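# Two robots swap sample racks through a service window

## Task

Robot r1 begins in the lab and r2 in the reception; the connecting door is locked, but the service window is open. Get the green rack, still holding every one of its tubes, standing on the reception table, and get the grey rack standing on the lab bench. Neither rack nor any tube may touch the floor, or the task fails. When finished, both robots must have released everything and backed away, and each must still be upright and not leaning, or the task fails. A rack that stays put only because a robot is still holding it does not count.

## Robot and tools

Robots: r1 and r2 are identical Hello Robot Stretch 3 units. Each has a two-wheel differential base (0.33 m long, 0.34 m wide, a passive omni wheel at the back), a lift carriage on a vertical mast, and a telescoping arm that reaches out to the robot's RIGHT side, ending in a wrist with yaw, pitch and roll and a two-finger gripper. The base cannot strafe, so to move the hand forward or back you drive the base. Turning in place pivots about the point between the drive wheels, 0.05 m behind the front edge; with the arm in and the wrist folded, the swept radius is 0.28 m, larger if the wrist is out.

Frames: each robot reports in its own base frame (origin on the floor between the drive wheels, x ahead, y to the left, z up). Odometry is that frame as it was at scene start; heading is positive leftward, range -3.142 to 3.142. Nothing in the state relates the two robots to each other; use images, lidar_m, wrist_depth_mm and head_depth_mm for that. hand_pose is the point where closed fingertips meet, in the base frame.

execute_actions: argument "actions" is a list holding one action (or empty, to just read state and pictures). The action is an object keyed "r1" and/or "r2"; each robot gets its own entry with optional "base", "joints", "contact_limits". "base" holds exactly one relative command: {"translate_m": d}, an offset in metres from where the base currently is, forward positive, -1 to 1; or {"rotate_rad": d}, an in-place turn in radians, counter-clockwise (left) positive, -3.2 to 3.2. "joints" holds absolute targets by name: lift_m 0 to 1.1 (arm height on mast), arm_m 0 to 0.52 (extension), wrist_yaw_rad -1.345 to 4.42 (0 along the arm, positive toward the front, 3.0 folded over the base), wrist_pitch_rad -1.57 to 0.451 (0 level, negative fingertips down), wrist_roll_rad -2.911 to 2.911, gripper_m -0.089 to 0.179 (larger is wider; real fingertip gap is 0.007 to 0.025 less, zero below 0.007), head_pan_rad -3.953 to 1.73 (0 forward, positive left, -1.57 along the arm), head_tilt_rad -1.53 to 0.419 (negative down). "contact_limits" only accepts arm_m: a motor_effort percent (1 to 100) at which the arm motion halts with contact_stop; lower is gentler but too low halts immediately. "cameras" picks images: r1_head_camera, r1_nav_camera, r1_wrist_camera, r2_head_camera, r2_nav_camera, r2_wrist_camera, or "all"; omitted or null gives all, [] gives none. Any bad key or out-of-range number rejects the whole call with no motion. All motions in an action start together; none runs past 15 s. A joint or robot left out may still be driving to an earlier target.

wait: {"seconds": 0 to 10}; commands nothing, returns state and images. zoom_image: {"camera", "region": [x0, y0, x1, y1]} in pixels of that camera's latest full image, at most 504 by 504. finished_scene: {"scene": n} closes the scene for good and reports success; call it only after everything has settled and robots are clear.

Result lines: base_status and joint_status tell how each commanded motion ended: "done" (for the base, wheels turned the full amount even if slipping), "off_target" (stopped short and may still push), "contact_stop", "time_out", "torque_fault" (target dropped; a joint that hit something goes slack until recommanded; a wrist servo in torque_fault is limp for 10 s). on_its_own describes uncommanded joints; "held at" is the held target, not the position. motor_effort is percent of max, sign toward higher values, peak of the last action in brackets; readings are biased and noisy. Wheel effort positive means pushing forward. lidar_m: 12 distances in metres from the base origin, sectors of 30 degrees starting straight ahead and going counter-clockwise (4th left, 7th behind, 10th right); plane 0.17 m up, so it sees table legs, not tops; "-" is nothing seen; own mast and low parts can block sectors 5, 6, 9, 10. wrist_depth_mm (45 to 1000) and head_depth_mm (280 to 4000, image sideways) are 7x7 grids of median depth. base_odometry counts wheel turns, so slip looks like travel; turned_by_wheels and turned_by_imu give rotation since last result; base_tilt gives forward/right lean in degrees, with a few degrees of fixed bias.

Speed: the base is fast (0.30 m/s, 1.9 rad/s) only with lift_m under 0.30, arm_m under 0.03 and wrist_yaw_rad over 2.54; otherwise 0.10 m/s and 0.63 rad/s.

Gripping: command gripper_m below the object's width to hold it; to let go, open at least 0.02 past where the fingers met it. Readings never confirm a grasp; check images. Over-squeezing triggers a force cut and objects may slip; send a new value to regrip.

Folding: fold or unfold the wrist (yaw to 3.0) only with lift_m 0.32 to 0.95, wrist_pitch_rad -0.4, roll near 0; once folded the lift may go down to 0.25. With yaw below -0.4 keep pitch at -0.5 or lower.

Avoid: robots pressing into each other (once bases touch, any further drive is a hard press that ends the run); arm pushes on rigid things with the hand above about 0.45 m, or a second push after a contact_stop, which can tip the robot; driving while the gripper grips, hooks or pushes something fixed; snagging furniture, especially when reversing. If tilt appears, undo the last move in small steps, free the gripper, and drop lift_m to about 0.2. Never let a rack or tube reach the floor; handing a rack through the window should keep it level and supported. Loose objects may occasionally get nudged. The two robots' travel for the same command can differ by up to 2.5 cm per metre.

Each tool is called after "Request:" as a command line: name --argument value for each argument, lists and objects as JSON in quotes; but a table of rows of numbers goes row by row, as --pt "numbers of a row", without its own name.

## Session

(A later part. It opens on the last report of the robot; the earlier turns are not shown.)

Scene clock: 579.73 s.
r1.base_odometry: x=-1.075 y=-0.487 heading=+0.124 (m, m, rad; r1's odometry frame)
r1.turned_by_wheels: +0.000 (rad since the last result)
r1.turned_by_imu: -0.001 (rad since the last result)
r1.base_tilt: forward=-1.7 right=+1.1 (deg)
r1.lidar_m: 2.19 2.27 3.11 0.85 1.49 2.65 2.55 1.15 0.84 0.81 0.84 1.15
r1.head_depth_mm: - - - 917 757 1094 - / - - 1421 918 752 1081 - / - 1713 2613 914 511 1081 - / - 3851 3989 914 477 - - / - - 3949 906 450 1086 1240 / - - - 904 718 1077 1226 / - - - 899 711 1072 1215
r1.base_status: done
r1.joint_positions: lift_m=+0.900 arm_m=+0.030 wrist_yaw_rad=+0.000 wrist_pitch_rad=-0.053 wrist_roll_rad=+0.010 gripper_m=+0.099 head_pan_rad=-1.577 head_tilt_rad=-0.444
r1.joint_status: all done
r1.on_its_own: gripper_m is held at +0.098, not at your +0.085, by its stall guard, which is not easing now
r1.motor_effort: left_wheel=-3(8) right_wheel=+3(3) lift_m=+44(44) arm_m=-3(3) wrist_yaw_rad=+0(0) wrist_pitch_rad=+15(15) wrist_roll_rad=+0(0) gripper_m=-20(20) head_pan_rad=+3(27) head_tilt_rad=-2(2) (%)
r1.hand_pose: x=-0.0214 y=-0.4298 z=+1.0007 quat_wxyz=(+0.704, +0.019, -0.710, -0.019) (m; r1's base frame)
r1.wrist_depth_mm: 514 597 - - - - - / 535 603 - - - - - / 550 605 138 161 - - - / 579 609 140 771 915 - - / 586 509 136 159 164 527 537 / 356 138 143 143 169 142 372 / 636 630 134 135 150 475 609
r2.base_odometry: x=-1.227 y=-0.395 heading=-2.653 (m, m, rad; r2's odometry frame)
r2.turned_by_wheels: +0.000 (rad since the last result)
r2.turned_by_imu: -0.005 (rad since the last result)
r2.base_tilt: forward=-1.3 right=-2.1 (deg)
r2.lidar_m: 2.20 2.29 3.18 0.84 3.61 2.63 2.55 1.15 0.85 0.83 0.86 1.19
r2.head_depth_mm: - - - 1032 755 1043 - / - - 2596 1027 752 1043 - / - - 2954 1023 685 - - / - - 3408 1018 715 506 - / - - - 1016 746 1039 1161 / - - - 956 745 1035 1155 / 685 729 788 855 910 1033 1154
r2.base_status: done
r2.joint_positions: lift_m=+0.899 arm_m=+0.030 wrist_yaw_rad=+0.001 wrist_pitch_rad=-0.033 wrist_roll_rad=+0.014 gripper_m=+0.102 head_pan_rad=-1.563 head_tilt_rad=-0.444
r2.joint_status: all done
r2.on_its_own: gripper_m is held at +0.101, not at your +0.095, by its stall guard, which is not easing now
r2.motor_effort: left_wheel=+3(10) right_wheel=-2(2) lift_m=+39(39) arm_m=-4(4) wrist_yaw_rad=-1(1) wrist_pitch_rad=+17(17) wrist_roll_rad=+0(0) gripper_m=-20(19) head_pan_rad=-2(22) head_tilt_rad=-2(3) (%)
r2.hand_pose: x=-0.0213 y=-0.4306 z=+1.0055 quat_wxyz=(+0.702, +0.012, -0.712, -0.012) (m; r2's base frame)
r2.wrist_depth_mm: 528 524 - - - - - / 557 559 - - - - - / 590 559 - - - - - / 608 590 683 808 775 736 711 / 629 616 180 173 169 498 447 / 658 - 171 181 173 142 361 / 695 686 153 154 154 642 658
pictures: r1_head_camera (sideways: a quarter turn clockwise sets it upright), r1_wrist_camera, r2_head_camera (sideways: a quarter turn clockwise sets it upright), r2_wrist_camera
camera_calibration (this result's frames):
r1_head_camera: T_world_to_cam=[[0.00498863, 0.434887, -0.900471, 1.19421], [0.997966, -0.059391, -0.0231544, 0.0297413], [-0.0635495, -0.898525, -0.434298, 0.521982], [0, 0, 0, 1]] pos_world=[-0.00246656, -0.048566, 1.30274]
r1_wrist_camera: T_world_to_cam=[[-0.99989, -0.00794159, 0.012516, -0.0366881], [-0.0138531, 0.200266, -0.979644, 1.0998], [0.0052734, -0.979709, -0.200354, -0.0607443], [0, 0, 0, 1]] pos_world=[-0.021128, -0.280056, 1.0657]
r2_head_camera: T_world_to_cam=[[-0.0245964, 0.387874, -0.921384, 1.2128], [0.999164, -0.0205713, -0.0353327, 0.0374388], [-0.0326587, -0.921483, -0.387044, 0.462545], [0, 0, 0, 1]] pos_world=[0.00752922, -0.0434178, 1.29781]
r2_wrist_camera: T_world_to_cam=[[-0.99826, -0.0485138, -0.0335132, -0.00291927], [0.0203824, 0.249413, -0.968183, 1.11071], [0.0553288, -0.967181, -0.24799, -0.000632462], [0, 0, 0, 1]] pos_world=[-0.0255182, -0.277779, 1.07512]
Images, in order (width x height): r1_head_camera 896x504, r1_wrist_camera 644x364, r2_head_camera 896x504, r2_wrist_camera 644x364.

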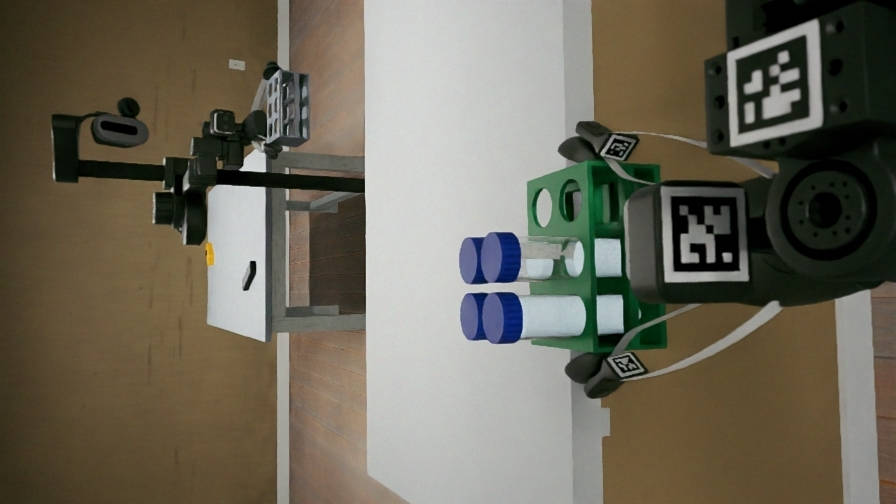

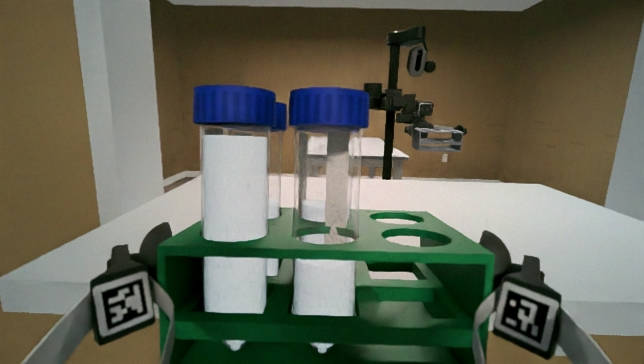

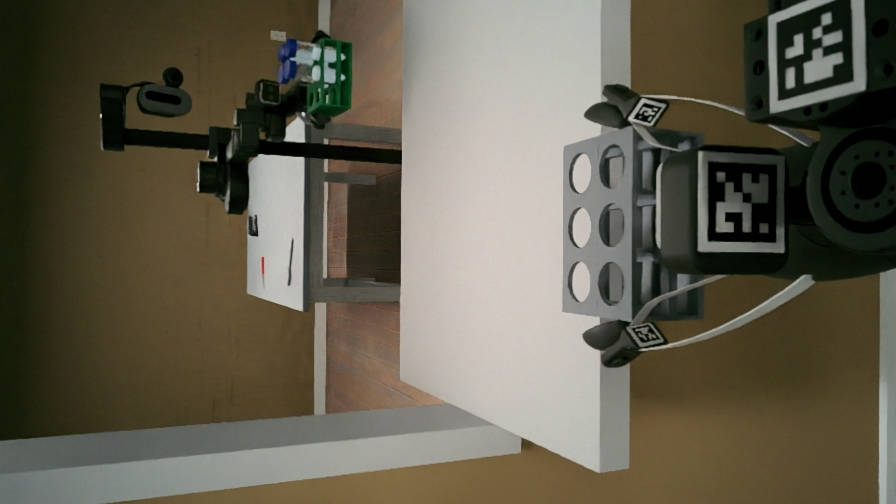

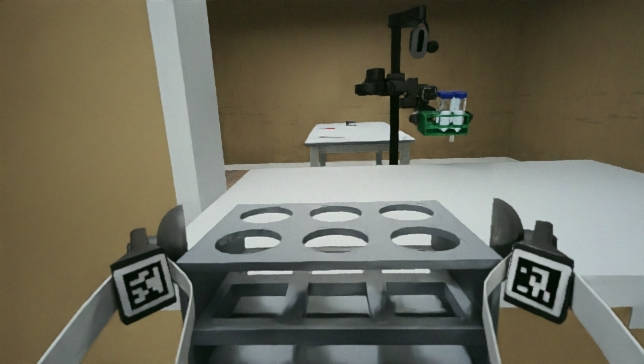

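Request:
execute_actions --actions '[{"r1": {"joints": {"arm_m": 0.473}}, "r2": {"joints": {"arm_m": 0.473}}}]' --cameras '["r1_head_camera", "r2_head_camera"]'

Request:
execute_actions --actions '[{"r1": {"joints": {"lift_m": 0.847}}, "r2": {"joints": {"lift_m": 0.845}}}]' --cameras '["r1_wrist_camera", "r2_wrist_camera"]'

Scene clock: 608.47 s.
r1.base_odometry: x=-1.075 y=-0.487 heading=+0.124 (m, m, rad; r1's odometry frame)
r1.turned_by_wheels: +0.000 (rad since the last result)
r1.turned_by_imu: -0.001 (rad since the last result)
r1.base_tilt: forward=-1.6 right=+1.1 (deg)
r1.lidar_m: 2.19 2.27 3.11 0.85 1.50 2.65 2.55 1.15 0.84 0.81 0.84 1.15
r1.head_depth_mm: - - 1011 913 - - 1258 / - - 2564 1025 1015 1105 1253 / - 1730 2587 823 721 1102 1258 / - 3885 2623 820 717 1094 1253 / - - 2637 902 716 1085 1242 / - - - 906 716 1069 1227 / - - - 899 712 1061 1215
r1.base_status: not commanded
r1.joint_positions: lift_m=+0.900 arm_m=+0.473 wrist_yaw_rad=+0.000 wrist_pitch_rad=-0.053 wrist_roll_rad=+0.010 gripper_m=+0.099 head_pan_rad=-1.577 head_tilt_rad=-0.444
r1.joint_status: all done
r1.on_its_own: gripper_m is held at +0.098, not at your +0.085, by its stall guard, which is not easing now
r1.motor_effort: left_wheel=-3(3) right_wheel=+3(3) lift_m=+44(44) arm_m=+3(4) wrist_yaw_rad=+0(1) wrist_pitch_rad=+15(15) wrist_roll_rad=+0(0) gripper_m=-20(20) head_pan_rad=+3(3) head_tilt_rad=-2(2) (%)
r1.hand_pose: x=-0.0214 y=-0.8723 z=+1.0007 quat_wxyz=(+0.704, +0.019, -0.710, -0.019) (m; r1's base frame)
r1.wrist_depth_mm: - - - - - - - / - - - - - 525 392 / - - 138 161 - - 401 / - - 139 - - - 418 / - - 136 160 164 - - / 340 138 143 143 169 142 366 / 263 243 134 135 149 252 278
r2.base_odometry: x=-1.227 y=-0.395 heading=-2.653 (m, m, rad; r2's odometry frame)
r2.turned_by_wheels: +0.000 (rad since the last result)
r2.turned_by_imu: -0.002 (rad since the last result)
r2.base_tilt: forward=-1.3 right=-2.1 (deg)
r2.lidar_m: 2.20 2.29 3.17 0.84 3.63 2.64 2.55 1.15 0.85 0.82 0.86 1.19
r2.head_depth_mm: - - 1100 920 - - 1194 / - - - 1173 753 1043 1169 / - - 2795 891 751 1038 1166 / - - 3377 892 746 1041 1164 / - - - 959 743 1034 1160 / - - - 956 745 1032 1156 / 684 731 788 856 911 1035 1162
r2.base_status: not commanded
r2.joint_positions: lift_m=+0.899 arm_m=+0.473 wrist_yaw_rad=+0.001 wrist_pitch_rad=-0.033 wrist_roll_rad=+0.014 gripper_m=+0.102 head_pan_rad=-1.563 head_tilt_rad=-0.444
r2.joint_status: all done
r2.on_its_own: gripper_m is held at +0.101, not at your +0.095, by its stall guard, which is not easing now
r2.motor_effort: left_wheel=+3(3) right_wheel=-2(2) lift_m=+39(40) arm_m=+4(4) wrist_yaw_rad=-1(0) wrist_pitch_rad=+16(17) wrist_roll_rad=+0(0) gripper_m=-19(19) head_pan_rad=-3(2) head_tilt_rad=-2(3) (%)
r2.hand_pose: x=-0.0213 y=-0.8730 z=+1.0055 quat_wxyz=(+0.702, +0.012, -0.712, -0.012) (m; r2's base frame)
r2.wrist_depth_mm: - - - - - - - / - - - - - 525 383 / - - - - - - 402 / - - - - - - - / - - 180 173 168 497 450 / 277 - 172 181 174 142 345 / 265 282 153 155 152 249 261
pictures: r1_head_camera (sideways: a quarter turn clockwise sets it upright), r2_head_camera (sideways: a quarter turn clockwise sets it upright)
camera_calibration (this result's frames):
r1_head_camera: T_world_to_cam=[[0.00491177, 0.434948, -0.900442, 1.19417], [0.997977, -0.0592122, -0.023158, 0.0297459], [-0.0633897, -0.898506, -0.434359, 0.52206], [0, 0, 0, 1]] pos_world=[-0.00245793, -0.0485676, 1.30273]
r2_head_camera: T_world_to_cam=[[-0.0244652, 0.388083, -0.9213, 1.21269], [0.999157, -0.0209056, -0.0353389, 0.0374469], [-0.0329747, -0.921387, -0.387244, 0.462807], [0, 0, 0, 1]] pos_world=[0.00751436, -0.0434174, 1.2978]
Images, in order (width x height): r1_head_camera 896x504, r2_head_camera 896x504.

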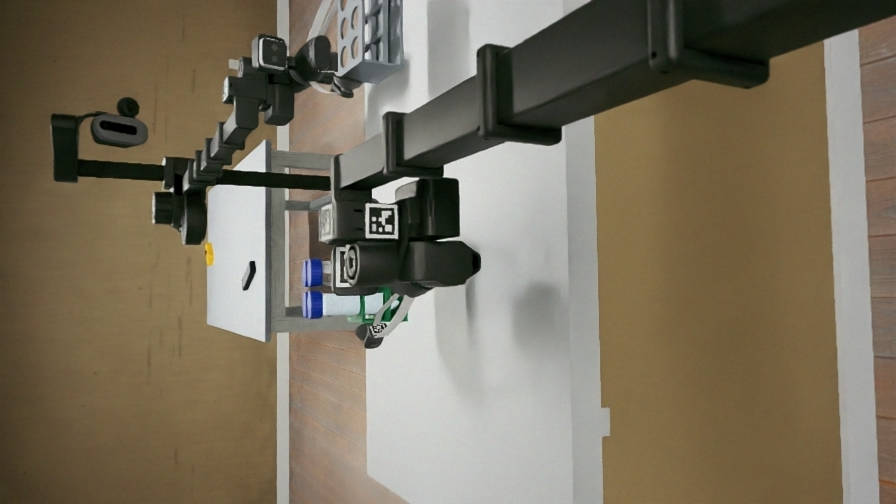

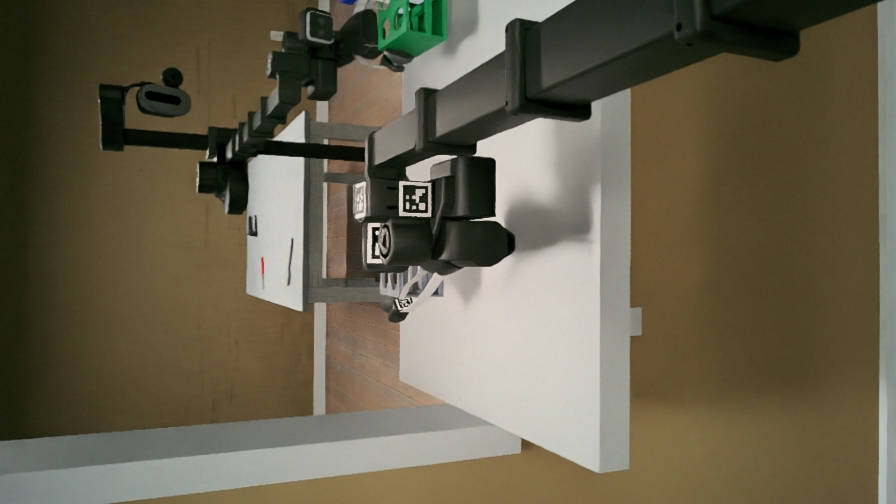

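Scene clock: 609.80 s.
r1.base_odometry: x=-1.075 y=-0.487 heading=+0.124 (m, m, rad; r1's odometry frame)
r1.turned_by_wheels: +0.000 (rad since the last result)
r1.turned_by_imu: +0.000 (rad since the last result)
r1.base_tilt: forward=-1.7 right=+1.1 (deg)
r1.lidar_m: 2.19 2.28 3.10 0.85 1.49 2.65 2.55 1.14 0.84 0.81 0.83 1.15
r1.head_depth_mm: - - - 911 756 - - / - - 1137 941 - 1127 1262 / - 1824 2620 - 722 1099 1257 / - - 3968 - 718 1089 1251 / - - 2729 861 716 1081 1249 / - - - 906 712 1070 1232 / - - - 901 712 1061 1220
r1.base_status: not commanded
r1.joint_positions: lift_m=+0.847 arm_m=+0.473 wrist_yaw_rad=+0.000 wrist_pitch_rad=-0.054 wrist_roll_rad=+0.010 gripper_m=+0.099 head_pan_rad=-1.577 head_tilt_rad=-0.444
r1.joint_status: all done
r1.on_its_own: gripper_m is held at +0.098, not at your +0.085, by its stall guard, which is not easing now
r1.motor_effort: left_wheel=-3(3) right_wheel=+3(3) lift_m=+34(36) arm_m=+3(2) wrist_yaw_rad=+0(0) wrist_pitch_rad=+15(15) wrist_roll_rad=+0(0) gripper_m=-20(20) head_pan_rad=+3(3) head_tilt_rad=-2(2) (%)
r1.hand_pose: x=-0.0214 y=-0.8723 z=+0.9480 quat_wxyz=(+0.704, +0.019, -0.710, -0.019) (m; r1's base frame)
r1.wrist_depth_mm: - - - - - - - / - - - - - 524 391 / - - 140 152 - - 398 / - - 141 - - - 416 / 335 352 138 160 164 367 369 / 240 139 144 142 173 142 256 / 194 172 133 135 150 179 198
r2.base_odometry: x=-1.227 y=-0.395 heading=-2.653 (m, m, rad; r2's odometry frame)
r2.turned_by_wheels: +0.000 (rad since the last result)
r2.turned_by_imu: +0.000 (rad since the last result)
r2.base_tilt: forward=-1.2 right=-2.0 (deg)
r2.lidar_m: 2.20 2.30 3.16 0.84 3.61 2.64 2.55 1.16 0.85 0.82 0.86 1.19
r2.head_depth_mm: - - - 918 754 - - / - - 2682 1093 - 1059 1166 / - - 2646 1557 718 1040 1164 / - - 3355 1163 715 1039 1161 / - - - 986 746 1038 1160 / - - - 956 744 1036 1159 / 683 730 787 855 909 1033 1158
r2.base_status: not commanded
r2.joint_positions: lift_m=+0.846 arm_m=+0.473 wrist_yaw_rad=+0.001 wrist_pitch_rad=-0.033 wrist_roll_rad=+0.014 gripper_m=+0.102 head_pan_rad=-1.563 head_tilt_rad=-0.444
r2.joint_status: all done
r2.on_its_own: gripper_m is held at +0.101, not at your +0.095, by its stall guard, which is not easing now
r2.motor_effort: left_wheel=+3(3) right_wheel=-1(2) lift_m=+16(40) arm_m=+4(3) wrist_yaw_rad=-1(2) wrist_pitch_rad=+17(17) wrist_roll_rad=+0(0) gripper_m=-19(19) head_pan_rad=-1(2) head_tilt_rad=-1(2) (%)
r2.hand_pose: x=-0.0213 y=-0.8730 z=+0.9517 quat_wxyz=(+0.702, +0.012, -0.712, -0.012) (m; r2's base frame)
r2.wrist_depth_mm: - - - - - - - / - - - - - 538 382 / - - - - - - 398 / - - - - - - 417 / - - 181 175 169 348 318 / 259 - 171 182 173 143 242 / 213 199 152 155 153 178 188
pictures: r1_wrist_camera, r2_wrist_camera
camera_calibration (this result's frames):
r1_wrist_camera: T_world_to_cam=[[-0.99989, -0.00794228, 0.0125132, -0.039541], [-0.0138523, 0.20059, -0.979577, 1.13699], [0.00527004, -0.979643, -0.200678, -0.504416], [0, 0, 0, 1]] pos_world=[-0.0211284, -0.72253, 1.01304]
r2_wrist_camera: T_world_to_cam=[[-0.998261, -0.0484909, -0.0335136, -0.0261703], [0.0203882, 0.249418, -0.968181, 1.16892], [0.0553068, -0.967181, -0.247995, -0.441834], [0, 0, 0, 1]] pos_world=[-0.0255206, -0.720152, 1.02128]
Images, in order (width x height): r1_wrist_camera 644x364, r2_wrist_camera 644x364.

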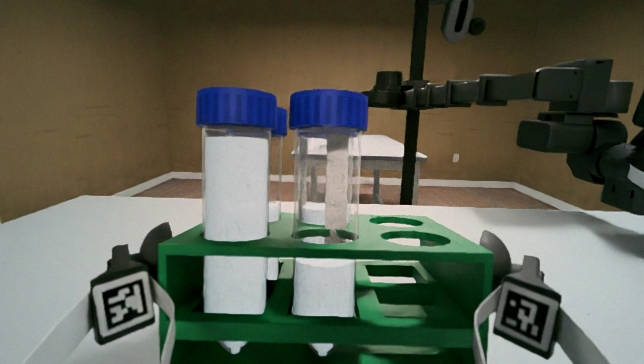

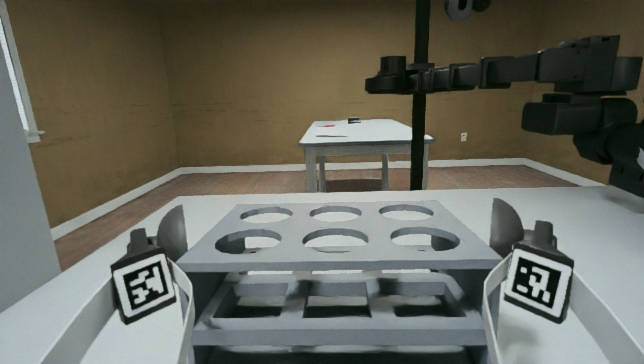

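Request:
execute_actions --actions '[{"r1": {"joints": {"lift_m": 0.833}}, "r2": {"joints": {"lift_m": 0.832}}}]' --cameras '[]'

Request:
execute_actions --actions '[{"r1": {"joints": {"gripper_m": 0.179}}, "r2": {"joints": {"gripper_m": 0.179}}}]' --cameras '["r1_wrist_camera", "r2_wrist_camera"]'

Scene clock: 620.10 s.
r1.base_odometry: x=-1.075 y=-0.487 heading=+0.124 (m, m, rad; r1's odometry frame)
r1.turned_by_wheels: +0.000 (rad since the last result)
r1.turned_by_imu: +0.000 (rad since the last result)
r1.base_tilt: forward=-1.5 right=+1.0 (deg)
r1.lidar_m: 2.19 2.27 3.09 0.85 1.49 2.65 2.55 1.14 0.84 0.81 0.84 1.14
r1.head_depth_mm: - - - 911 752 1092 - / - - 1149 933 - 1132 1256 / - 1755 2599 - 708 1098 1260 / - - - - 704 1086 1248 / - - 2698 873 716 1077 1229 / - - - 905 717 1073 1231 / - - - 898 714 1068 1213
r1.base_status: not commanded
r1.joint_positions: lift_m=+0.833 arm_m=+0.473 wrist_yaw_rad=+0.000 wrist_pitch_rad=-0.037 wrist_roll_rad=+0.010 gripper_m=+0.099 head_pan_rad=-1.577 head_tilt_rad=-0.444
r1.joint_status: all done
r1.on_its_own: gripper_m is held at +0.098, not at your +0.085, by its stall guard, which is not easing now
r1.motor_effort: left_wheel=-3(2) right_wheel=+3(3) lift_m=+31(30) arm_m=+3(3) wrist_yaw_rad=+0(1) wrist_pitch_rad=+10(15) wrist_roll_rad=+0(0) gripper_m=-20(21) head_pan_rad=+3(3) head_tilt_rad=-2(2) (%)
r1.hand_pose: x=-0.0214 y=-0.8729 z=+0.9382 quat_wxyz=(+0.704, +0.013, -0.710, -0.014) (m; r1's base frame)
r1.wrist_depth_mm: - - - - - - - / - - - - - - 395 / - - 137 177 - - 404 / - - 139 - - - 398 / 318 336 136 159 165 349 352 / 223 138 143 142 168 142 242 / - 159 133 135 136 165 182
r2.base_odometry: x=-1.227 y=-0.395 heading=-2.653 (m, m, rad; r2's odometry frame)
r2.turned_by_wheels: +0.000 (rad since the last result)
r2.turned_by_imu: -0.001 (rad since the last result)
r2.base_tilt: forward=-1.3 right=-2.0 (deg)
r2.lidar_m: 2.20 2.29 3.19 0.84 3.60 2.64 2.55 1.15 0.85 0.83 0.86 1.19
r2.head_depth_mm: - - - 923 754 - - / - - 2653 1095 - 1059 1174 / - - 2614 1166 715 1042 1166 / - - 3383 1161 715 1040 1161 / - - - 1016 747 1040 1160 / - - - 957 744 1035 1157 / 684 731 787 853 912 1036 1150
r2.base_status: not commanded
r2.joint_positions: lift_m=+0.833 arm_m=+0.473 wrist_yaw_rad=+0.001 wrist_pitch_rad=-0.031 wrist_roll_rad=+0.014 gripper_m=+0.102 head_pan_rad=-1.563 head_tilt_rad=-0.444
r2.joint_status: all done
r2.on_its_own: gripper_m is held at +0.101, not at your +0.095, by its stall guard, which is not easing now
r2.motor_effort: left_wheel=+3(3) right_wheel=-2(2) lift_m=+16(16) arm_m=+4(3) wrist_yaw_rad=-1(1) wrist_pitch_rad=+16(17) wrist_roll_rad=+0(0) gripper_m=-19(19) head_pan_rad=-2(2) head_tilt_rad=-3(2) (%)
r2.hand_pose: x=-0.0213 y=-0.8730 z=+0.9393 quat_wxyz=(+0.702, +0.011, -0.712, -0.011) (m; r2's base frame)
r2.wrist_depth_mm: - - - - - - - / - - - - - 544 387 / - - - - - - 391 / - - - - - 471 414 / - 362 176 171 167 318 292 / 239 - 172 177 172 143 221 / 194 183 146 144 142 163 171
pictures: none
No camera images: the call's "cameras" was empty. Leave "cameras" out to get every camera's image.

Scene clock: 621.40 s.
r1.base_odometry: x=-1.075 y=-0.487 heading=+0.124 (m, m, rad; r1's odometry frame)
r1.turned_by_wheels: +0.000 (rad since the last result)
r1.turned_by_imu: +0.000 (rad since the last result)
r1.base_tilt: forward=-1.7 right=+1.1 (deg)
r1.lidar_m: 2.19 2.27 3.10 0.85 1.49 2.65 2.55 1.14 0.84 0.81 0.84 1.14
r1.head_depth_mm: - - - 904 754 1091 - / - - 1145 940 - 1129 1252 / - 1764 2617 - 707 1099 1257 / - - 3956 - 703 1092 1250 / - - 2736 864 718 1088 1239 / - - - 902 716 1073 1228 / - - - 902 715 1065 1217
r1.base_status: not commanded
r1.joint_positions: lift_m=+0.833 arm_m=+0.473 wrist_yaw_rad=+0.000 wrist_pitch_rad=-0.024 wrist_roll_rad=+0.010 gripper_m=+0.179 head_pan_rad=-1.577 head_tilt_rad=-0.444
r1.joint_status: all done
r1.motor_effort: left_wheel=-3(3) right_wheel=+3(3) lift_m=+31(31) arm_m=+3(3) wrist_yaw_rad=+0(0) wrist_pitch_rad=+7(10) wrist_roll_rad=+0(0) gripper_m=+1(89) head_pan_rad=+3(3) head_tilt_rad=-2(2) (%)
r1.hand_pose: x=-0.0214 y=-0.8733 z=+0.9416 quat_wxyz=(+0.704, +0.009, -0.710, -0.009) (m; r1's base frame)
r1.wrist_depth_mm: - - - - - - - / - - - - - - - / - - 123 122 - - 404 / - - 130 - - - 399 / 348 342 134 172 198 367 371 / - 139 135 137 157 141 262 / - 172 136 137 146 172 -
r2.base_odometry: x=-1.227 y=-0.395 heading=-2.653 (m, m, rad; r2's odometry frame)
r2.turned_by_wheels: +0.000 (rad since the last result)
r2.turned_by_imu: +0.000 (rad since the last result)
r2.base_tilt: forward=-1.2 right=-2.0 (deg)
r2.lidar_m: 2.20 2.29 3.18 0.84 3.61 2.65 2.55 1.15 0.86 0.82 0.86 1.19
r2.head_depth_mm: - - - 917 756 - - / - - 2629 1060 - 1056 1164 / - - 2624 1170 718 1040 1163 / - - 3384 1164 716 1038 1158 / - - - 1015 747 1038 1160 / - - - 956 744 1034 1155 / 684 730 786 855 913 1035 1161
r2.base_status: not commanded
r2.joint_positions: lift_m=+0.833 arm_m=+0.473 wrist_yaw_rad=+0.001 wrist_pitch_rad=-0.023 wrist_roll_rad=+0.014 gripper_m=+0.179 head_pan_rad=-1.563 head_tilt_rad=-0.444
r2.joint_status: all done
r2.motor_effort: left_wheel=+3(2) right_wheel=-2(2) lift_m=+16(16) arm_m=+3(4) wrist_yaw_rad=-1(1) wrist_pitch_rad=+12(15) wrist_roll_rad=+0(0) gripper_m=+0(84) head_pan_rad=-2(2) head_tilt_rad=-2(3) (%)
r2.hand_pose: x=-0.0213 y=-0.8733 z=+0.9413 quat_wxyz=(+0.702, +0.009, -0.712, -0.008) (m; r2's base frame)
r2.wrist_depth_mm: - - - - - - - / - - - - - 523 384 / - - - - - - 402 / - - - - - - 419 / - 373 216 182 175 309 321 / 254 227 153 177 163 158 - / 181 185 145 143 142 162 168
pictures: r1_wrist_camera, r2_wrist_camera
camera_calibration (this result's frames):
r1_wrist_camera: T_world_to_cam=[[-0.99989, -0.00757024, 0.0127361, -0.0393535], [-0.0138458, 0.171459, -0.985094, 1.1107], [0.00527368, -0.985162, -0.171545, -0.538936], [0, 0, 0, 1]] pos_world=[-0.0211285, -0.721678, 1.0022]
r2_wrist_camera: T_world_to_cam=[[-0.998261, -0.0488243, -0.03303, -0.0272806], [0.0203947, 0.239658, -0.970643, 1.15273], [0.0553069, -0.969629, -0.238246, -0.456033], [0, 0, 0, 1]] pos_world=[-0.0255209, -0.719775, 1.00934]
Images, in order (width x height): r1_wrist_camera 644x364, r2_wrist_camera 644x364.

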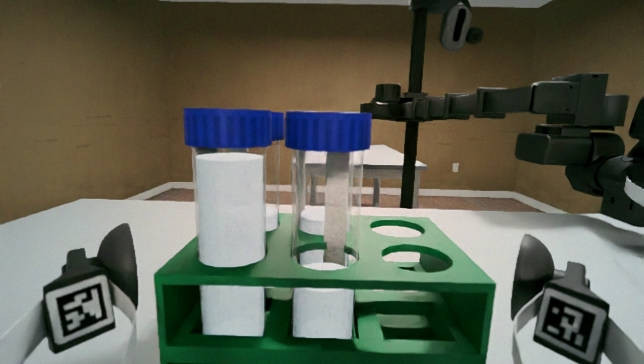

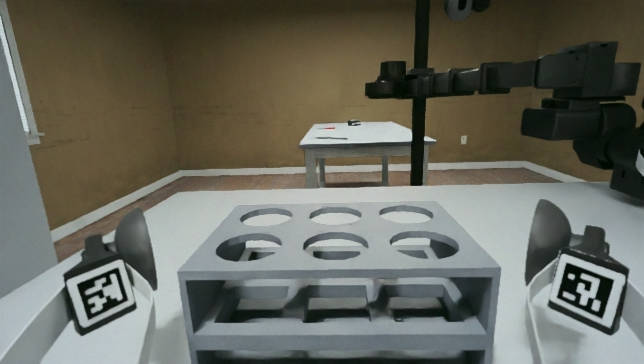

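Request:
execute_actions --actions '[{"r1": {"joints": {"arm_m": 0.36}}, "r2": {"joints": {"arm_m": 0.36}}}]' --cameras '[]'

Request:
execute_actions --actions '[{"r1": {"base": {"translate_m": -0.317}}, "r2": {"base": {"translate_m": -0.317}}}]' --cameras '["r1_wrist_camera", "r2_wrist_camera"]'

Scene clock: 633.30 s.
r1.base_odometry: x=-1.075 y=-0.487 heading=+0.124 (m, m, rad; r1's odometry frame)
r1.turned_by_wheels: +0.000 (rad since the last result)
r1.turned_by_imu: -0.001 (rad since the last result)
r1.base_tilt: forward=-1.6 right=+1.1 (deg)
r1.lidar_m: 2.19 2.27 3.09 0.85 1.49 2.65 2.55 1.14 0.84 0.81 0.84 1.15
r1.head_depth_mm: - - - 910 753 1098 - / - - 1213 918 - 1124 1257 / - 1756 2597 1019 1008 1100 1247 / - - - 894 - 1095 1247 / - - 2744 889 715 1084 1233 / - - - 901 715 1077 1230 / - - - 903 710 1062 1221
r1.base_status: not commanded
r1.joint_positions: lift_m=+0.833 arm_m=+0.360 wrist_yaw_rad=+0.000 wrist_pitch_rad=-0.023 wrist_roll_rad=+0.010 gripper_m=+0.179 head_pan_rad=-1.577 head_tilt_rad=-0.444
r1.joint_status: all done
r1.motor_effort: left_wheel=-2(3) right_wheel=+3(4) lift_m=+31(31) arm_m=-4(4) wrist_yaw_rad=+1(1) wrist_pitch_rad=+6(6) wrist_roll_rad=+0(0) gripper_m=+0(1) head_pan_rad=+3(3) head_tilt_rad=-1(1) (%)
r1.hand_pose: x=-0.0214 y=-0.7609 z=+0.9418 quat_wxyz=(+0.704, +0.008, -0.710, -0.009) (m; r1's base frame)
r1.wrist_depth_mm: - - - - - - - / - - - - - - - / - - - - - 614 - / - - 545 274 - 659 - / 337 342 293 252 306 374 319 / - 238 240 244 246 250 263 / - 180 183 185 187 188 -
r2.base_odometry: x=-1.227 y=-0.395 heading=-2.653 (m, m, rad; r2's odometry frame)
r2.turned_by_wheels: +0.000 (rad since the last result)
r2.turned_by_imu: -0.001 (rad since the last result)
r2.base_tilt: forward=-1.3 right=-2.1 (deg)
r2.lidar_m: 2.20 2.30 3.18 0.84 3.60 2.64 2.55 1.15 0.86 0.82 0.86 1.19
r2.head_depth_mm: - - - 919 756 - - / - - 2617 1029 - 1043 1170 / - - 2630 1092 - 1044 1167 / - - 3383 952 - 1038 1162 / - - - 1049 746 1035 1160 / - - - 957 743 1037 1156 / 685 732 786 857 913 1033 1155
r2.base_status: not commanded
r2.joint_positions: lift_m=+0.833 arm_m=+0.360 wrist_yaw_rad=+0.001 wrist_pitch_rad=-0.022 wrist_roll_rad=+0.014 gripper_m=+0.179 head_pan_rad=-1.563 head_tilt_rad=-0.444
r2.joint_status: all done
r2.motor_effort: left_wheel=+2(2) right_wheel=-1(1) lift_m=+16(16) arm_m=-4(2) wrist_yaw_rad=-1(1) wrist_pitch_rad=+11(11) wrist_roll_rad=+0(0) gripper_m=+0(0) head_pan_rad=-3(2) head_tilt_rad=-2(2) (%)
r2.hand_pose: x=-0.0213 y=-0.7609 z=+0.9415 quat_wxyz=(+0.702, +0.008, -0.712, -0.008) (m; r2's base frame)
r2.wrist_depth_mm: 288 - - - - - - / 288 - - - - 607 - / 283 - - - - 615 - / 284 - 539 315 410 491 427 / 280 341 307 290 284 310 305 / 259 236 236 234 228 224 - / 182 187 185 182 179 177 169
pictures: none
No camera images: the call's "cameras" was empty. Leave "cameras" out to get every camera's image.

Scene clock: 637.90 s.
r1.base_odometry: x=-1.390 y=-0.526 heading=+0.123 (m, m, rad; r1's odometry frame)
r1.turned_by_wheels: +0.000 (rad since the last result)
r1.turned_by_imu: +0.000 (rad since the last result)
r1.base_tilt: forward=-1.5 right=+1.1 (deg)
r1.lidar_m: 2.51 2.60 0.94 0.85 3.15 2.32 2.24 1.14 0.84 0.81 0.84 1.15
r1.head_depth_mm: 708 754 806 876 975 1102 - / - - - 913 - 1132 1252 / - - - 996 1009 1103 1253 / - - 2770 889 - 1088 1248 / - - 3921 956 714 1088 1244 / - 3240 2579 903 715 1073 1230 / - - 1162 868 712 1062 1214
r1.base_status: done
r1.joint_positions: lift_m=+0.833 arm_m=+0.360 wrist_yaw_rad=+0.000 wrist_pitch_rad=-0.023 wrist_roll_rad=+0.010 gripper_m=+0.179 head_pan_rad=-1.577 head_tilt_rad=-0.444
r1.joint_status: not commanded
r1.motor_effort: left_wheel=-3(7) right_wheel=+3(5) lift_m=+31(31) arm_m=-4(4) wrist_yaw_rad=+0(0) wrist_pitch_rad=+6(6) wrist_roll_rad=+0(0) gripper_m=+0(0) head_pan_rad=+3(3) head_tilt_rad=-2(1) (%)
r1.hand_pose: x=-0.0214 y=-0.7609 z=+0.9418 quat_wxyz=(+0.704, +0.008, -0.710, -0.009) (m; r1's base frame)
r1.wrist_depth_mm: - - - - - - - / - - - - - - 317 / - 644 - - - - 316 / 444 537 - 324 - - 312 / 309 343 346 289 290 373 311 / - 239 241 244 248 249 261 / - 180 183 185 186 187 -
r2.base_odometry: x=-0.947 y=-0.246 heading=-2.653 (m, m, rad; r2's odometry frame)
r2.turned_by_wheels: +0.000 (rad since the last result)
r2.turned_by_imu: +0.001 (rad since the last result)
r2.base_tilt: forward=-1.3 right=-2.0 (deg)
r2.lidar_m: 2.51 2.62 0.94 0.85 3.17 2.32 2.23 1.14 0.85 0.82 0.86 1.19
r2.head_depth_mm: - - - 1031 720 - - / - - - 1028 - 1037 1157 / - - - 996 - 1036 1155 / - - 3386 913 - 1032 1152 / - - 3354 1049 713 1027 1148 / - - 1808 1013 712 1032 1149 / - - - 890 710 1028 1153
r2.base_status: done
r2.joint_positions: lift_m=+0.833 arm_m=+0.360 wrist_yaw_rad=+0.001 wrist_pitch_rad=-0.022 wrist_roll_rad=+0.014 gripper_m=+0.179 head_pan_rad=-1.563 head_tilt_rad=-0.444
r2.joint_status: not commanded
r2.motor_effort: left_wheel=+3(2) right_wheel=-1(7) lift_m=+16(16) arm_m=-5(4) wrist_yaw_rad=-1(1) wrist_pitch_rad=+11(11) wrist_roll_rad=+0(0) gripper_m=+0(0) head_pan_rad=-2(2) head_tilt_rad=-2(2) (%)
r2.hand_pose: x=-0.0213 y=-0.7609 z=+0.9415 quat_wxyz=(+0.702, +0.008, -0.712, -0.008) (m; r2's base frame)
r2.wrist_depth_mm: - - - - - - - / - - - - - - - / - 655 - - - - - / 429 570 540 294 263 484 555 / 297 369 329 269 264 311 321 / 261 233 237 233 228 226 - / 181 186 186 181 179 178 170
pictures: r1_wrist_camera, r2_wrist_camera
camera_calibration (this result's frames):
r1_wrist_camera: T_world_to_cam=[[-0.99989, -0.00755985, 0.0127425, -0.0385031], [-0.0138457, 0.170605, -0.985242, 1.09113], [0.00527434, -0.985311, -0.170691, -0.429041], [0, 0, 0, 1]] pos_world=[-0.0211284, -0.609182, 1.00229]
r2_wrist_camera: T_world_to_cam=[[-0.998261, -0.0488544, -0.0329872, -0.0218508], [0.0203951, 0.238794, -0.970856, 1.12557], [0.0553077, -0.969841, -0.237382, -0.348016], [0, 0, 0, 1]] pos_world=[-0.0255209, -0.607366, 1.00943]
Images, in order (width x height): r1_wrist_camera 644x364, r2_wrist_camera 644x364.

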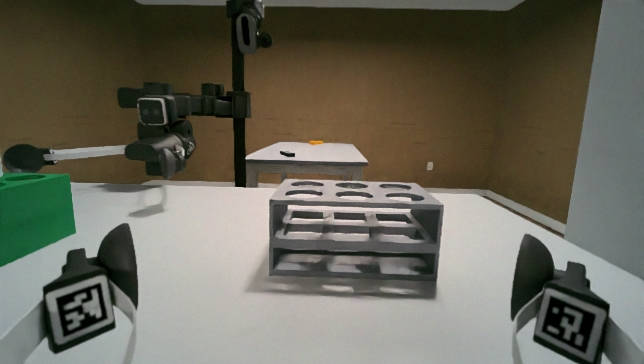

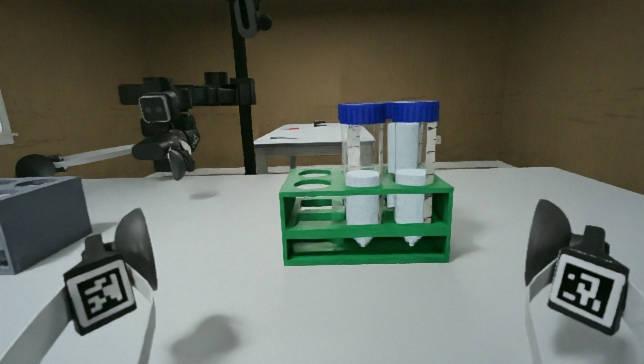

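Request:
execute_actions --actions '[{"r1": {"base": {"translate_m": -0.025}, "joints": {"lift_m": 0.823, "arm_m": 0.40}}, "r2": {"base": {"translate_m": -0.019}, "joints": {"lift_m": 0.824, "arm_m": 0.40}}}]' --cameras '["r1_wrist_camera", "r2_wrist_camera"]'

Scene clock: 658.73 s.
r1.base_odometry: x=-1.414 y=-0.529 heading=+0.123 (m, m, rad; r1's odometry frame)
r1.turned_by_wheels: +0.000 (rad since the last result)
r1.turned_by_imu: -0.001 (rad since the last result)
r1.base_tilt: forward=-1.7 right=+1.0 (deg)
r1.lidar_m: 2.53 2.63 0.95 0.85 3.12 2.29 2.21 1.15 0.84 0.81 0.84 1.14
r1.head_depth_mm: 680 729 802 885 990 1104 - / - - 913 873 - - 1253 / - - - 1020 1002 1100 1249 / - - 3951 925 1002 1093 1240 / - - 3950 875 717 1085 1244 / - - 2579 902 712 1078 1232 / - 1707 1143 877 712 1066 1220
r1.base_status: done
r1.joint_positions: lift_m=+0.823 arm_m=+0.400 wrist_yaw_rad=+0.000 wrist_pitch_rad=-0.023 wrist_roll_rad=+0.010 gripper_m=+0.179 head_pan_rad=-1.577 head_tilt_rad=-0.444
r1.joint_status: all done
r1.motor_effort: left_wheel=-3(8) right_wheel=+3(6) lift_m=+30(30) arm_m=+3(4) wrist_yaw_rad=+0(1) wrist_pitch_rad=+6(6) wrist_roll_rad=+0(0) gripper_m=+0(0) head_pan_rad=+3(3) head_tilt_rad=-1(2) (%)
r1.hand_pose: x=-0.0214 y=-0.8003 z=+0.9319 quat_wxyz=(+0.704, +0.008, -0.710, -0.008) (m; r1's base frame)
r1.wrist_depth_mm: - - - - - - - / - - - - - - 284 / - 558 - - - - 282 / 468 489 - 278 - - 281 / 307 316 258 248 282 340 279 / - 217 217 215 215 228 237 / - 165 167 170 171 172 -
r2.base_odometry: x=-0.930 y=-0.237 heading=-2.653 (m, m, rad; r2's odometry frame)
r2.turned_by_wheels: +0.000 (rad since the last result)
r2.turned_by_imu: -0.001 (rad since the last result)
r2.base_tilt: forward=-1.2 right=-2.0 (deg)
r2.lidar_m: 2.54 2.64 0.95 0.85 3.13 2.30 2.21 1.15 0.85 0.82 0.85 1.18
r2.head_depth_mm: - - - 973 722 - - / - - - 1033 787 1040 1158 / - - - 1092 - 1031 1154 / - - 3353 901 688 1033 1156 / - - 3317 1017 713 1034 1152 / - - 2684 1013 712 1029 1152 / - - 1387 941 710 1032 1153
r2.base_status: done
r2.joint_positions: lift_m=+0.825 arm_m=+0.400 wrist_yaw_rad=+0.001 wrist_pitch_rad=-0.022 wrist_roll_rad=+0.014 gripper_m=+0.179 head_pan_rad=-1.563 head_tilt_rad=-0.444
r2.joint_status: all done
r2.motor_effort: left_wheel=+3(6) right_wheel=-1(7) lift_m=+16(17) arm_m=+5(3) wrist_yaw_rad=-1(1) wrist_pitch_rad=+11(11) wrist_roll_rad=+0(0) gripper_m=+0(0) head_pan_rad=-3(2) head_tilt_rad=-3(2) (%)
r2.hand_pose: x=-0.0213 y=-0.8003 z=+0.9335 quat_wxyz=(+0.702, +0.008, -0.712, -0.008) (m; r2's base frame)
r2.wrist_depth_mm: - - - - - - - / - - - - - - - / - 565 - - 257 - - / 487 470 504 236 232 455 451 / 321 347 270 232 222 291 304 / 245 219 222 218 214 211 - / 170 175 173 170 167 167 157
pictures: r1_wrist_camera, r2_wrist_camera
camera_calibration (this result's frames):
r1_wrist_camera: T_world_to_cam=[[-0.99989, -0.00755769, 0.0127436, -0.0386744], [-0.0138457, 0.170466, -0.985266, 1.08801], [0.00527399, -0.985335, -0.170552, -0.469767], [0, 0, 0, 1]] pos_world=[-0.0211285, -0.648638, 0.992349]
r2_wrist_camera: T_world_to_cam=[[-0.998261, -0.0488584, -0.0329812, -0.0240456], [0.0203952, 0.238673, -0.970886, 1.12717], [0.0553076, -0.96987, -0.237262, -0.388226], [0, 0, 0, 1]] pos_world=[-0.0255209, -0.64673, 1.00145]
Images, in order (width x height): r1_wrist_camera 644x364, r2_wrist_camera 644x364.

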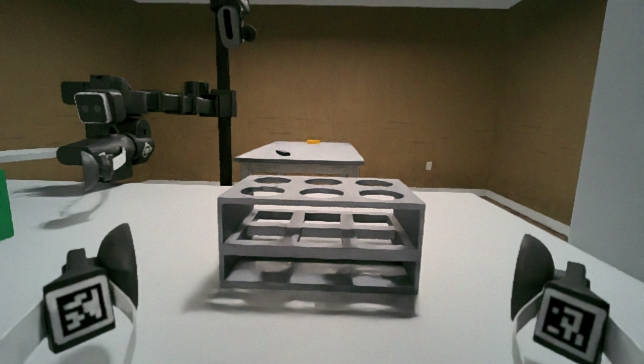

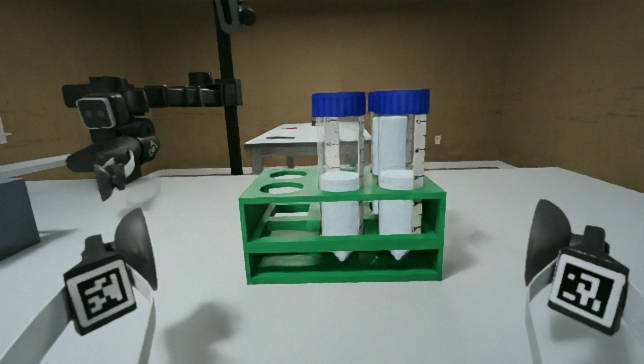

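Request:
execute_actions --actions '[{"r1": {"joints": {"arm_m": 0.479}}, "r2": {"joints": {"arm_m": 0.473}}}]' --cameras '[]'

Request:
execute_actions --actions '[{"r1": {"joints": {"gripper_m": 0.10}}, "r2": {"joints": {"gripper_m": 0.10}}}]' --cameras '["r1_wrist_camera", "r2_wrist_camera"]'

Scene clock: 667.60 s.
r1.base_odometry: x=-1.414 y=-0.529 heading=+0.123 (m, m, rad; r1's odometry frame)
r1.turned_by_wheels: +0.000 (rad since the last result)
r1.turned_by_imu: -0.001 (rad since the last result)
r1.base_tilt: forward=-1.7 right=+1.1 (deg)
r1.lidar_m: 2.53 2.63 0.95 0.85 3.12 2.29 2.21 1.15 0.84 0.81 0.84 1.14
r1.head_depth_mm: 681 729 802 887 991 1095 - / - - 917 872 - - 1262 / - - - - 697 1097 1243 / - - 3966 - 691 1086 1250 / - - 3942 875 715 1086 1239 / - - 2570 902 714 1079 1225 / - 1721 1146 884 714 1061 1214
r1.base_status: not commanded
r1.joint_positions: lift_m=+0.823 arm_m=+0.479 wrist_yaw_rad=+0.000 wrist_pitch_rad=-0.023 wrist_roll_rad=+0.010 gripper_m=+0.179 head_pan_rad=-1.577 head_tilt_rad=-0.444
r1.joint_status: all done
r1.motor_effort: left_wheel=-3(3) right_wheel=+3(2) lift_m=+30(30) arm_m=+3(3) wrist_yaw_rad=+1(1) wrist_pitch_rad=+6(6) wrist_roll_rad=+0(0) gripper_m=+0(1) head_pan_rad=+3(3) head_tilt_rad=-2(1) (%)
r1.hand_pose: x=-0.0214 y=-0.8793 z=+0.9319 quat_wxyz=(+0.704, +0.008, -0.710, -0.008) (m; r1's base frame)
r1.wrist_depth_mm: - - - - - - - / 437 - - - - - - / 402 - - - - - - / 409 - - - - - - / 307 311 153 157 162 341 - / - 137 171 172 173 201 239 / - 157 145 135 137 164 -
r2.base_odometry: x=-0.930 y=-0.237 heading=-2.653 (m, m, rad; r2's odometry frame)
r2.turned_by_wheels: +0.000 (rad since the last result)
r2.turned_by_imu: -0.001 (rad since the last result)
r2.base_tilt: forward=-1.3 right=-2.1 (deg)
r2.lidar_m: 2.54 2.64 0.94 0.85 3.15 2.29 2.21 1.15 0.85 0.82 0.86 1.19
r2.head_depth_mm: - - - 972 721 1009 - / - - - 1030 - 1050 1166 / - - - 1162 689 1033 1160 / - - 3348 905 688 1033 1151 / - - 3342 1020 713 1028 1151 / - - 2668 1014 713 1029 1152 / - - 1208 941 711 1028 1149
r2.base_status: not commanded
r2.joint_positions: lift_m=+0.825 arm_m=+0.473 wrist_yaw_rad=+0.001 wrist_pitch_rad=-0.022 wrist_roll_rad=+0.014 gripper_m=+0.179 head_pan_rad=-1.563 head_tilt_rad=-0.444
r2.joint_status: all done
r2.motor_effort: left_wheel=+3(2) right_wheel=-1(1) lift_m=+16(16) arm_m=+5(4) wrist_yaw_rad=-1(1) wrist_pitch_rad=+11(12) wrist_roll_rad=+0(0) gripper_m=+0(0) head_pan_rad=-2(2) head_tilt_rad=-2(2) (%)
r2.hand_pose: x=-0.0213 y=-0.8733 z=+0.9336 quat_wxyz=(+0.702, +0.008, -0.712, -0.008) (m; r2's base frame)
r2.wrist_depth_mm: - - - - - - - / 543 - - - - - - / 416 - - - 173 - - / 381 - - - 182 454 443 / 325 343 172 144 145 160 301 / 245 218 177 151 150 156 - / 170 173 152 155 154 155 157
pictures: none
No camera images: the call's "cameras" was empty. Leave "cameras" out to get every camera's image.

Scene clock: 668.87 s.
r1.base_odometry: x=-1.414 y=-0.529 heading=+0.123 (m, m, rad; r1's odometry frame)
r1.turned_by_wheels: +0.000 (rad since the last result)
r1.turned_by_imu: +0.000 (rad since the last result)
r1.base_tilt: forward=-1.6 right=+1.1 (deg)
r1.lidar_m: 2.53 2.62 0.95 0.85 3.13 2.30 2.22 1.14 0.84 0.81 0.84 1.15
r1.head_depth_mm: 682 729 801 886 989 1100 - / - - 916 869 - - 1262 / - - - - 695 1098 1251 / - - 3977 - 693 1095 1254 / - - 3912 872 717 1081 1239 / - - 2588 904 711 1072 1229 / - 1726 1147 870 714 1067 1217
r1.base_status: not commanded
r1.joint_positions: lift_m=+0.823 arm_m=+0.479 wrist_yaw_rad=+0.001 wrist_pitch_rad=-0.023 wrist_roll_rad=+0.010 gripper_m=+0.101 head_pan_rad=-1.577 head_tilt_rad=-0.444
r1.joint_status: all done
r1.motor_effort: left_wheel=-3(3) right_wheel=+3(3) lift_m=+30(30) arm_m=+3(3) wrist_yaw_rad=-1(1) wrist_pitch_rad=+6(6) wrist_roll_rad=+0(0) gripper_m=-19(98) head_pan_rad=+3(3) head_tilt_rad=-2(2) (%)
r1.hand_pose: x=-0.0213 y=-0.8793 z=+0.9319 quat_wxyz=(+0.704, +0.009, -0.710, -0.008) (m; r1's base frame)
r1.wrist_depth_mm: - - - - - - - / 440 - - - - - - / 406 - - - - - - / 409 - - - - - - / 306 310 153 158 162 338 - / 213 139 170 172 173 142 231 / - 150 145 134 136 157 174
r2.base_odometry: x=-0.930 y=-0.237 heading=-2.653 (m, m, rad; r2's odometry frame)
r2.turned_by_wheels: +0.000 (rad since the last result)
r2.turned_by_imu: +0.000 (rad since the last result)
r2.base_tilt: forward=-1.3 right=-2.0 (deg)
r2.lidar_m: 2.53 2.64 0.95 0.85 3.13 2.29 2.21 1.15 0.85 0.82 0.85 1.19
r2.head_depth_mm: - - - 973 720 1006 - / - - - 1029 - 1055 1160 / - - - 1166 687 1035 1154 / - - 3362 898 687 1032 1153 / - - 3346 1015 715 1028 1155 / - - 2691 1013 711 1030 1156 / - - 1208 920 710 1028 1147
r2.base_status: not commanded
r2.joint_positions: lift_m=+0.825 arm_m=+0.473 wrist_yaw_rad=-0.003 wrist_pitch_rad=-0.022 wrist_roll_rad=+0.014 gripper_m=+0.101 head_pan_rad=-1.563 head_tilt_rad=-0.444
r2.joint_status: all done
r2.motor_effort: left_wheel=+1(3) right_wheel=+0(1) lift_m=+15(16) arm_m=+4(4) wrist_yaw_rad=+2(3) wrist_pitch_rad=+11(11) wrist_roll_rad=+0(0) gripper_m=-19(92) head_pan_rad=-2(2) head_tilt_rad=-3(3) (%)
r2.hand_pose: x=-0.0221 y=-0.8733 z=+0.9336 quat_wxyz=(+0.702, +0.007, -0.712, -0.009) (m; r2's base frame)
r2.wrist_depth_mm: - - - - - - - / - - - - - - - / 418 - - - 170 - - / 378 - - - 180 465 440 / 326 333 166 141 140 148 280 / 229 - 172 149 148 142 212 / 186 174 152 150 148 158 163
pictures: r1_wrist_camera, r2_wrist_camera
camera_calibration (this result's frames):
r1_wrist_camera: T_world_to_cam=[[-0.999886, -0.008138, 0.0127433, -0.0396332], [-0.0139439, 0.170383, -0.985279, 1.10143], [0.00584696, -0.985344, -0.170477, -0.547685], [0, 0, 0, 1]] pos_world=[-0.0210681, -0.727646, 0.992356]
r2_wrist_camera: T_world_to_cam=[[-0.998411, -0.045686, -0.0329763, -0.0256619], [0.021154, 0.238511, -0.970909, 1.14454], [0.0522222, -0.970065, -0.237166, -0.459329], [0, 0, 0, 1]] pos_world=[-0.0258456, -0.719737, 1.00146]
Images, in order (width x height): r1_wrist_camera 644x364, r2_wrist_camera 644x364.

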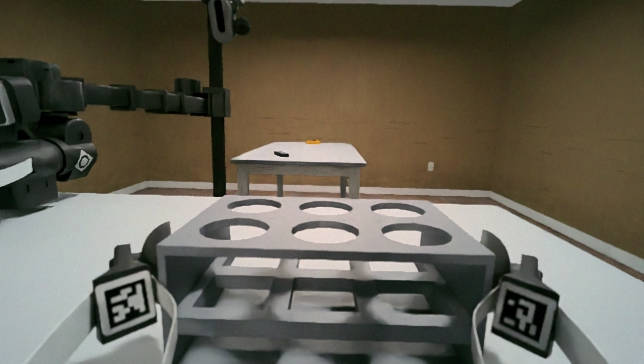

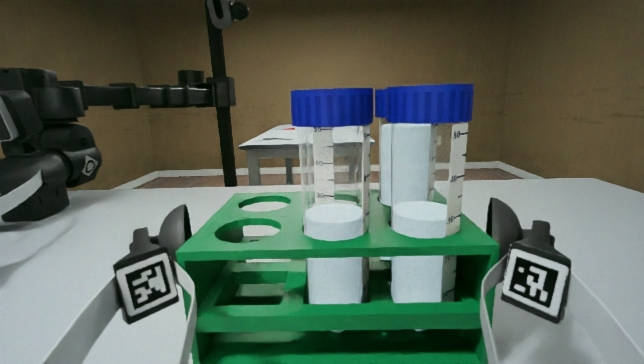

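Good grips. Lift a little and check.

Request:
execute_actions --actions '[{"r1": {"joints": {"lift_m": 0.86}}, "r2": {"joints": {"lift_m": 0.86}}}]' --cameras '["r1_wrist_camera", "r2_wrist_camera"]'

Scene clock: 673.50 s.
r1.base_odometry: x=-1.414 y=-0.529 heading=+0.123 (m, m, rad; r1's odometry frame)
r1.turned_by_wheels: +0.000 (rad since the last result)
r1.turned_by_imu: +0.000 (rad since the last result)
r1.base_tilt: forward=-1.5 right=+1.1 (deg)
r1.lidar_m: 2.53 2.62 0.95 0.85 3.12 2.30 2.21 1.14 0.84 0.81 0.83 1.15
r1.head_depth_mm: 680 729 803 888 974 - - / - - 917 872 - 1126 1258 / - - - - 718 1099 1247 / - - - - 720 1093 1250 / - - 3944 868 718 1084 1238 / - - 2551 904 714 1074 1220 / - 1692 1116 886 712 1065 1224
r1.base_status: not commanded
r1.joint_positions: lift_m=+0.860 arm_m=+0.479 wrist_yaw_rad=+0.001 wrist_pitch_rad=-0.032 wrist_roll_rad=+0.010 gripper_m=+0.101 head_pan_rad=-1.577 head_tilt_rad=-0.444
r1.joint_status: all done
r1.motor_effort: left_wheel=-2(2) right_wheel=+2(3) lift_m=+43(47) arm_m=+3(2) wrist_yaw_rad=+0(0) wrist_pitch_rad=+9(9) wrist_roll_rad=+0(0) gripper_m=-19(19) head_pan_rad=+3(3) head_tilt_rad=-2(2) (%)
r1.hand_pose: x=-0.0213 y=-0.8790 z=+0.9661 quat_wxyz=(+0.704, +0.012, -0.710, -0.012) (m; r1's base frame)
r1.wrist_depth_mm: - - - - - - - / 411 - - - - - - / 411 - - - - - - / 395 - - - - - - / 396 404 156 159 165 - - / 277 139 171 175 169 142 - / 217 197 145 134 137 205 227
r2.base_odometry: x=-0.930 y=-0.237 heading=-2.653 (m, m, rad; r2's odometry frame)
r2.turned_by_wheels: +0.000 (rad since the last result)
r2.turned_by_imu: -0.001 (rad since the last result)
r2.base_tilt: forward=-1.2 right=-2.1 (deg)
r2.lidar_m: 2.54 2.64 0.95 0.85 3.13 2.29 2.22 1.15 0.85 0.82 0.86 1.19
r2.head_depth_mm: - - - 975 754 - - / - - - 1095 - 1052 1156 / - - - - 702 1033 1159 / - - 3346 940 687 1035 1154 / - - 3373 988 713 1028 1153 / - 1762 - 1011 713 1031 1151 / - - 1110 895 708 1026 1152
r2.base_status: not commanded
r2.joint_positions: lift_m=+0.859 arm_m=+0.473 wrist_yaw_rad=-0.002 wrist_pitch_rad=-0.045 wrist_roll_rad=+0.014 gripper_m=+0.101 head_pan_rad=-1.563 head_tilt_rad=-0.444
r2.joint_status: all done
r2.motor_effort: left_wheel=+1(1) right_wheel=+0(0) lift_m=+41(42) arm_m=+4(3) wrist_yaw_rad=+1(1) wrist_pitch_rad=+22(22) wrist_roll_rad=+0(0) gripper_m=-19(19) head_pan_rad=-2(2) head_tilt_rad=-2(2) (%)
r2.hand_pose: x=-0.0219 y=-0.8726 z=+0.9625 quat_wxyz=(+0.702, +0.015, -0.712, -0.017) (m; r2's base frame)
r2.wrist_depth_mm: - - - - - - - / 409 - - - - - - / 411 - - 159 161 - - / 377 - - 475 194 - - / 394 419 376 154 147 363 340 / 283 - 178 147 144 143 261 / 228 208 137 135 132 187 202
pictures: r1_wrist_camera, r2_wrist_camera
camera_calibration (this result's frames):
r1_wrist_camera: T_world_to_cam=[[-0.999886, -0.00826109, 0.0126727, -0.0401054], [-0.0139511, 0.179672, -0.983628, 1.14161], [0.0058489, -0.983692, -0.179767, -0.531144], [0, 0, 0, 1]] pos_world=[-0.0210675, -0.727929, 1.02794]
r2_wrist_camera: T_world_to_cam=[[-0.998379, -0.0455823, -0.034072, -0.0233582], [0.0210395, 0.26065, -0.965204, 1.18625], [0.0528771, -0.964357, -0.259268, -0.425492], [0, 0, 0, 1]] pos_world=[-0.0257796, -0.720586, 1.03386]
Images, in order (width x height): r1_wrist_camera 644x364, r2_wrist_camera 644x364.

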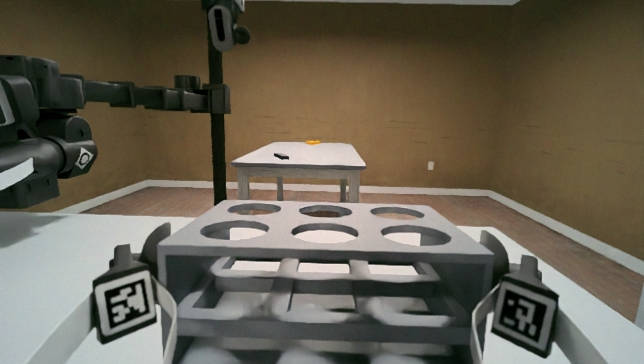

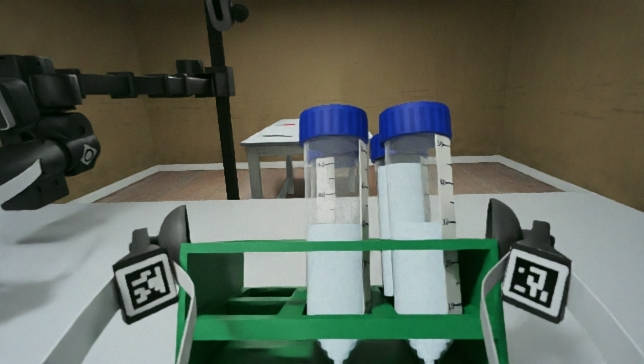

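The green rack is pivoting in r2's grip. Lower it right away.

Request:
execute_actions --actions '[{"r2": {"joints": {"lift_m": 0.824}}}]' --cameras '["r2_wrist_camera"]'

Scene clock: 679.13 s.
r1.base_odometry: x=-1.414 y=-0.529 heading=+0.123 (m, m, rad; r1's odometry frame)
r1.turned_by_wheels: +0.000 (rad since the last result)
r1.turned_by_imu: +0.000 (rad since the last result)
r1.base_tilt: forward=-1.6 right=+1.2 (deg)
r1.lidar_m: 2.52 2.62 0.95 0.85 3.12 2.30 2.21 1.15 0.84 0.81 0.84 1.14
r1.head_depth_mm: 681 733 805 889 977 - - / - - 916 873 - 1131 1252 / - - - - 724 1091 1251 / - - - - 719 1095 1246 / - - 3937 865 716 1084 1242 / - - 2575 906 713 1074 1226 / - 1704 1136 867 714 1066 1215
r1.base_status: not commanded
r1.joint_positions: lift_m=+0.860 arm_m=+0.479 wrist_yaw_rad=+0.001 wrist_pitch_rad=-0.032 wrist_roll_rad=+0.010 gripper_m=+0.101 head_pan_rad=-1.577 head_tilt_rad=-0.444
r1.joint_status: not commanded
r1.motor_effort: left_wheel=-2(2) right_wheel=+2(3) lift_m=+43(43) arm_m=+3(3) wrist_yaw_rad=+0(0) wrist_pitch_rad=+9(9) wrist_roll_rad=+0(0) gripper_m=-19(19) head_pan_rad=+3(3) head_tilt_rad=-2(2) (%)
r1.hand_pose: x=-0.0213 y=-0.8790 z=+0.9661 quat_wxyz=(+0.704, +0.012, -0.710, -0.012) (m; r1's base frame)
r1.wrist_depth_mm: - - - - - - - / - - - - - - - / 407 - - - - - - / 384 - - - - - - / 368 400 156 160 165 - - / 277 139 171 175 169 142 - / 218 198 146 135 136 205 228
r2.base_odometry: x=-0.930 y=-0.237 heading=-2.653 (m, m, rad; r2's odometry frame)
r2.turned_by_wheels: +0.000 (rad since the last result)
r2.turned_by_imu: -0.001 (rad since the last result)
r2.base_tilt: forward=-1.3 right=-2.0 (deg)
r2.lidar_m: 2.54 2.64 0.95 0.85 3.12 2.28 2.22 1.15 0.85 0.82 0.85 1.18
r2.head_depth_mm: - - - 976 721 1005 - / - - - 1028 - 1051 1158 / - - - 1169 688 1034 1157 / - - 3351 900 688 1034 1156 / - - 3365 1014 713 1031 1153 / - 1760 - 1014 712 1032 1151 / - - 1108 896 711 1029 1146
r2.base_status: not commanded
r2.joint_positions: lift_m=+0.825 arm_m=+0.473 wrist_yaw_rad=-0.002 wrist_pitch_rad=-0.021 wrist_roll_rad=+0.014 gripper_m=+0.101 head_pan_rad=-1.563 head_tilt_rad=-0.444
r2.joint_status: all done
r2.motor_effort: left_wheel=+1(2) right_wheel=+0(0) lift_m=+15(37) arm_m=+4(4) wrist_yaw_rad=+1(1) wrist_pitch_rad=+11(22) wrist_roll_rad=+0(0) gripper_m=-18(19) head_pan_rad=-2(2) head_tilt_rad=-2(3) (%)
r2.hand_pose: x=-0.0219 y=-0.8734 z=+0.9339 quat_wxyz=(+0.702, +0.007, -0.712, -0.008) (m; r2's base frame)
r2.wrist_depth_mm: - - - - - - - / 403 - - - - - - / 403 - - - 171 - - / 445 - - - 180 456 448 / 329 334 166 141 140 143 282 / 230 - 175 147 147 142 210 / 188 174 152 152 148 159 165
pictures: r2_wrist_camera
camera_calibration (this result's frames):
r2_wrist_camera: T_world_to_cam=[[-0.998386, -0.0464148, -0.0327166, -0.0263564], [0.0207987, 0.237218, -0.971234, 1.14407], [0.0528406, -0.970347, -0.235869, -0.460736], [0, 0, 0, 1]] pos_world=[-0.0257634, -0.71969, 1.00162]
Images, in order (width x height): r2_wrist_camera 644x364.

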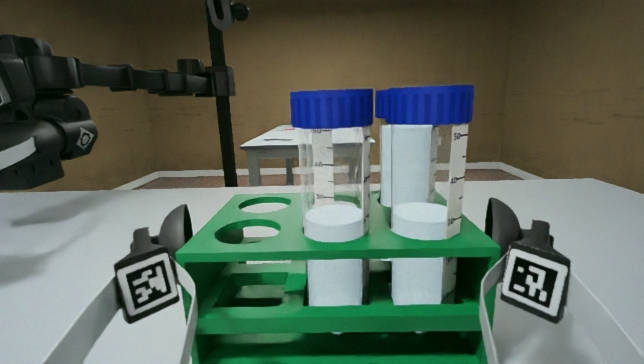

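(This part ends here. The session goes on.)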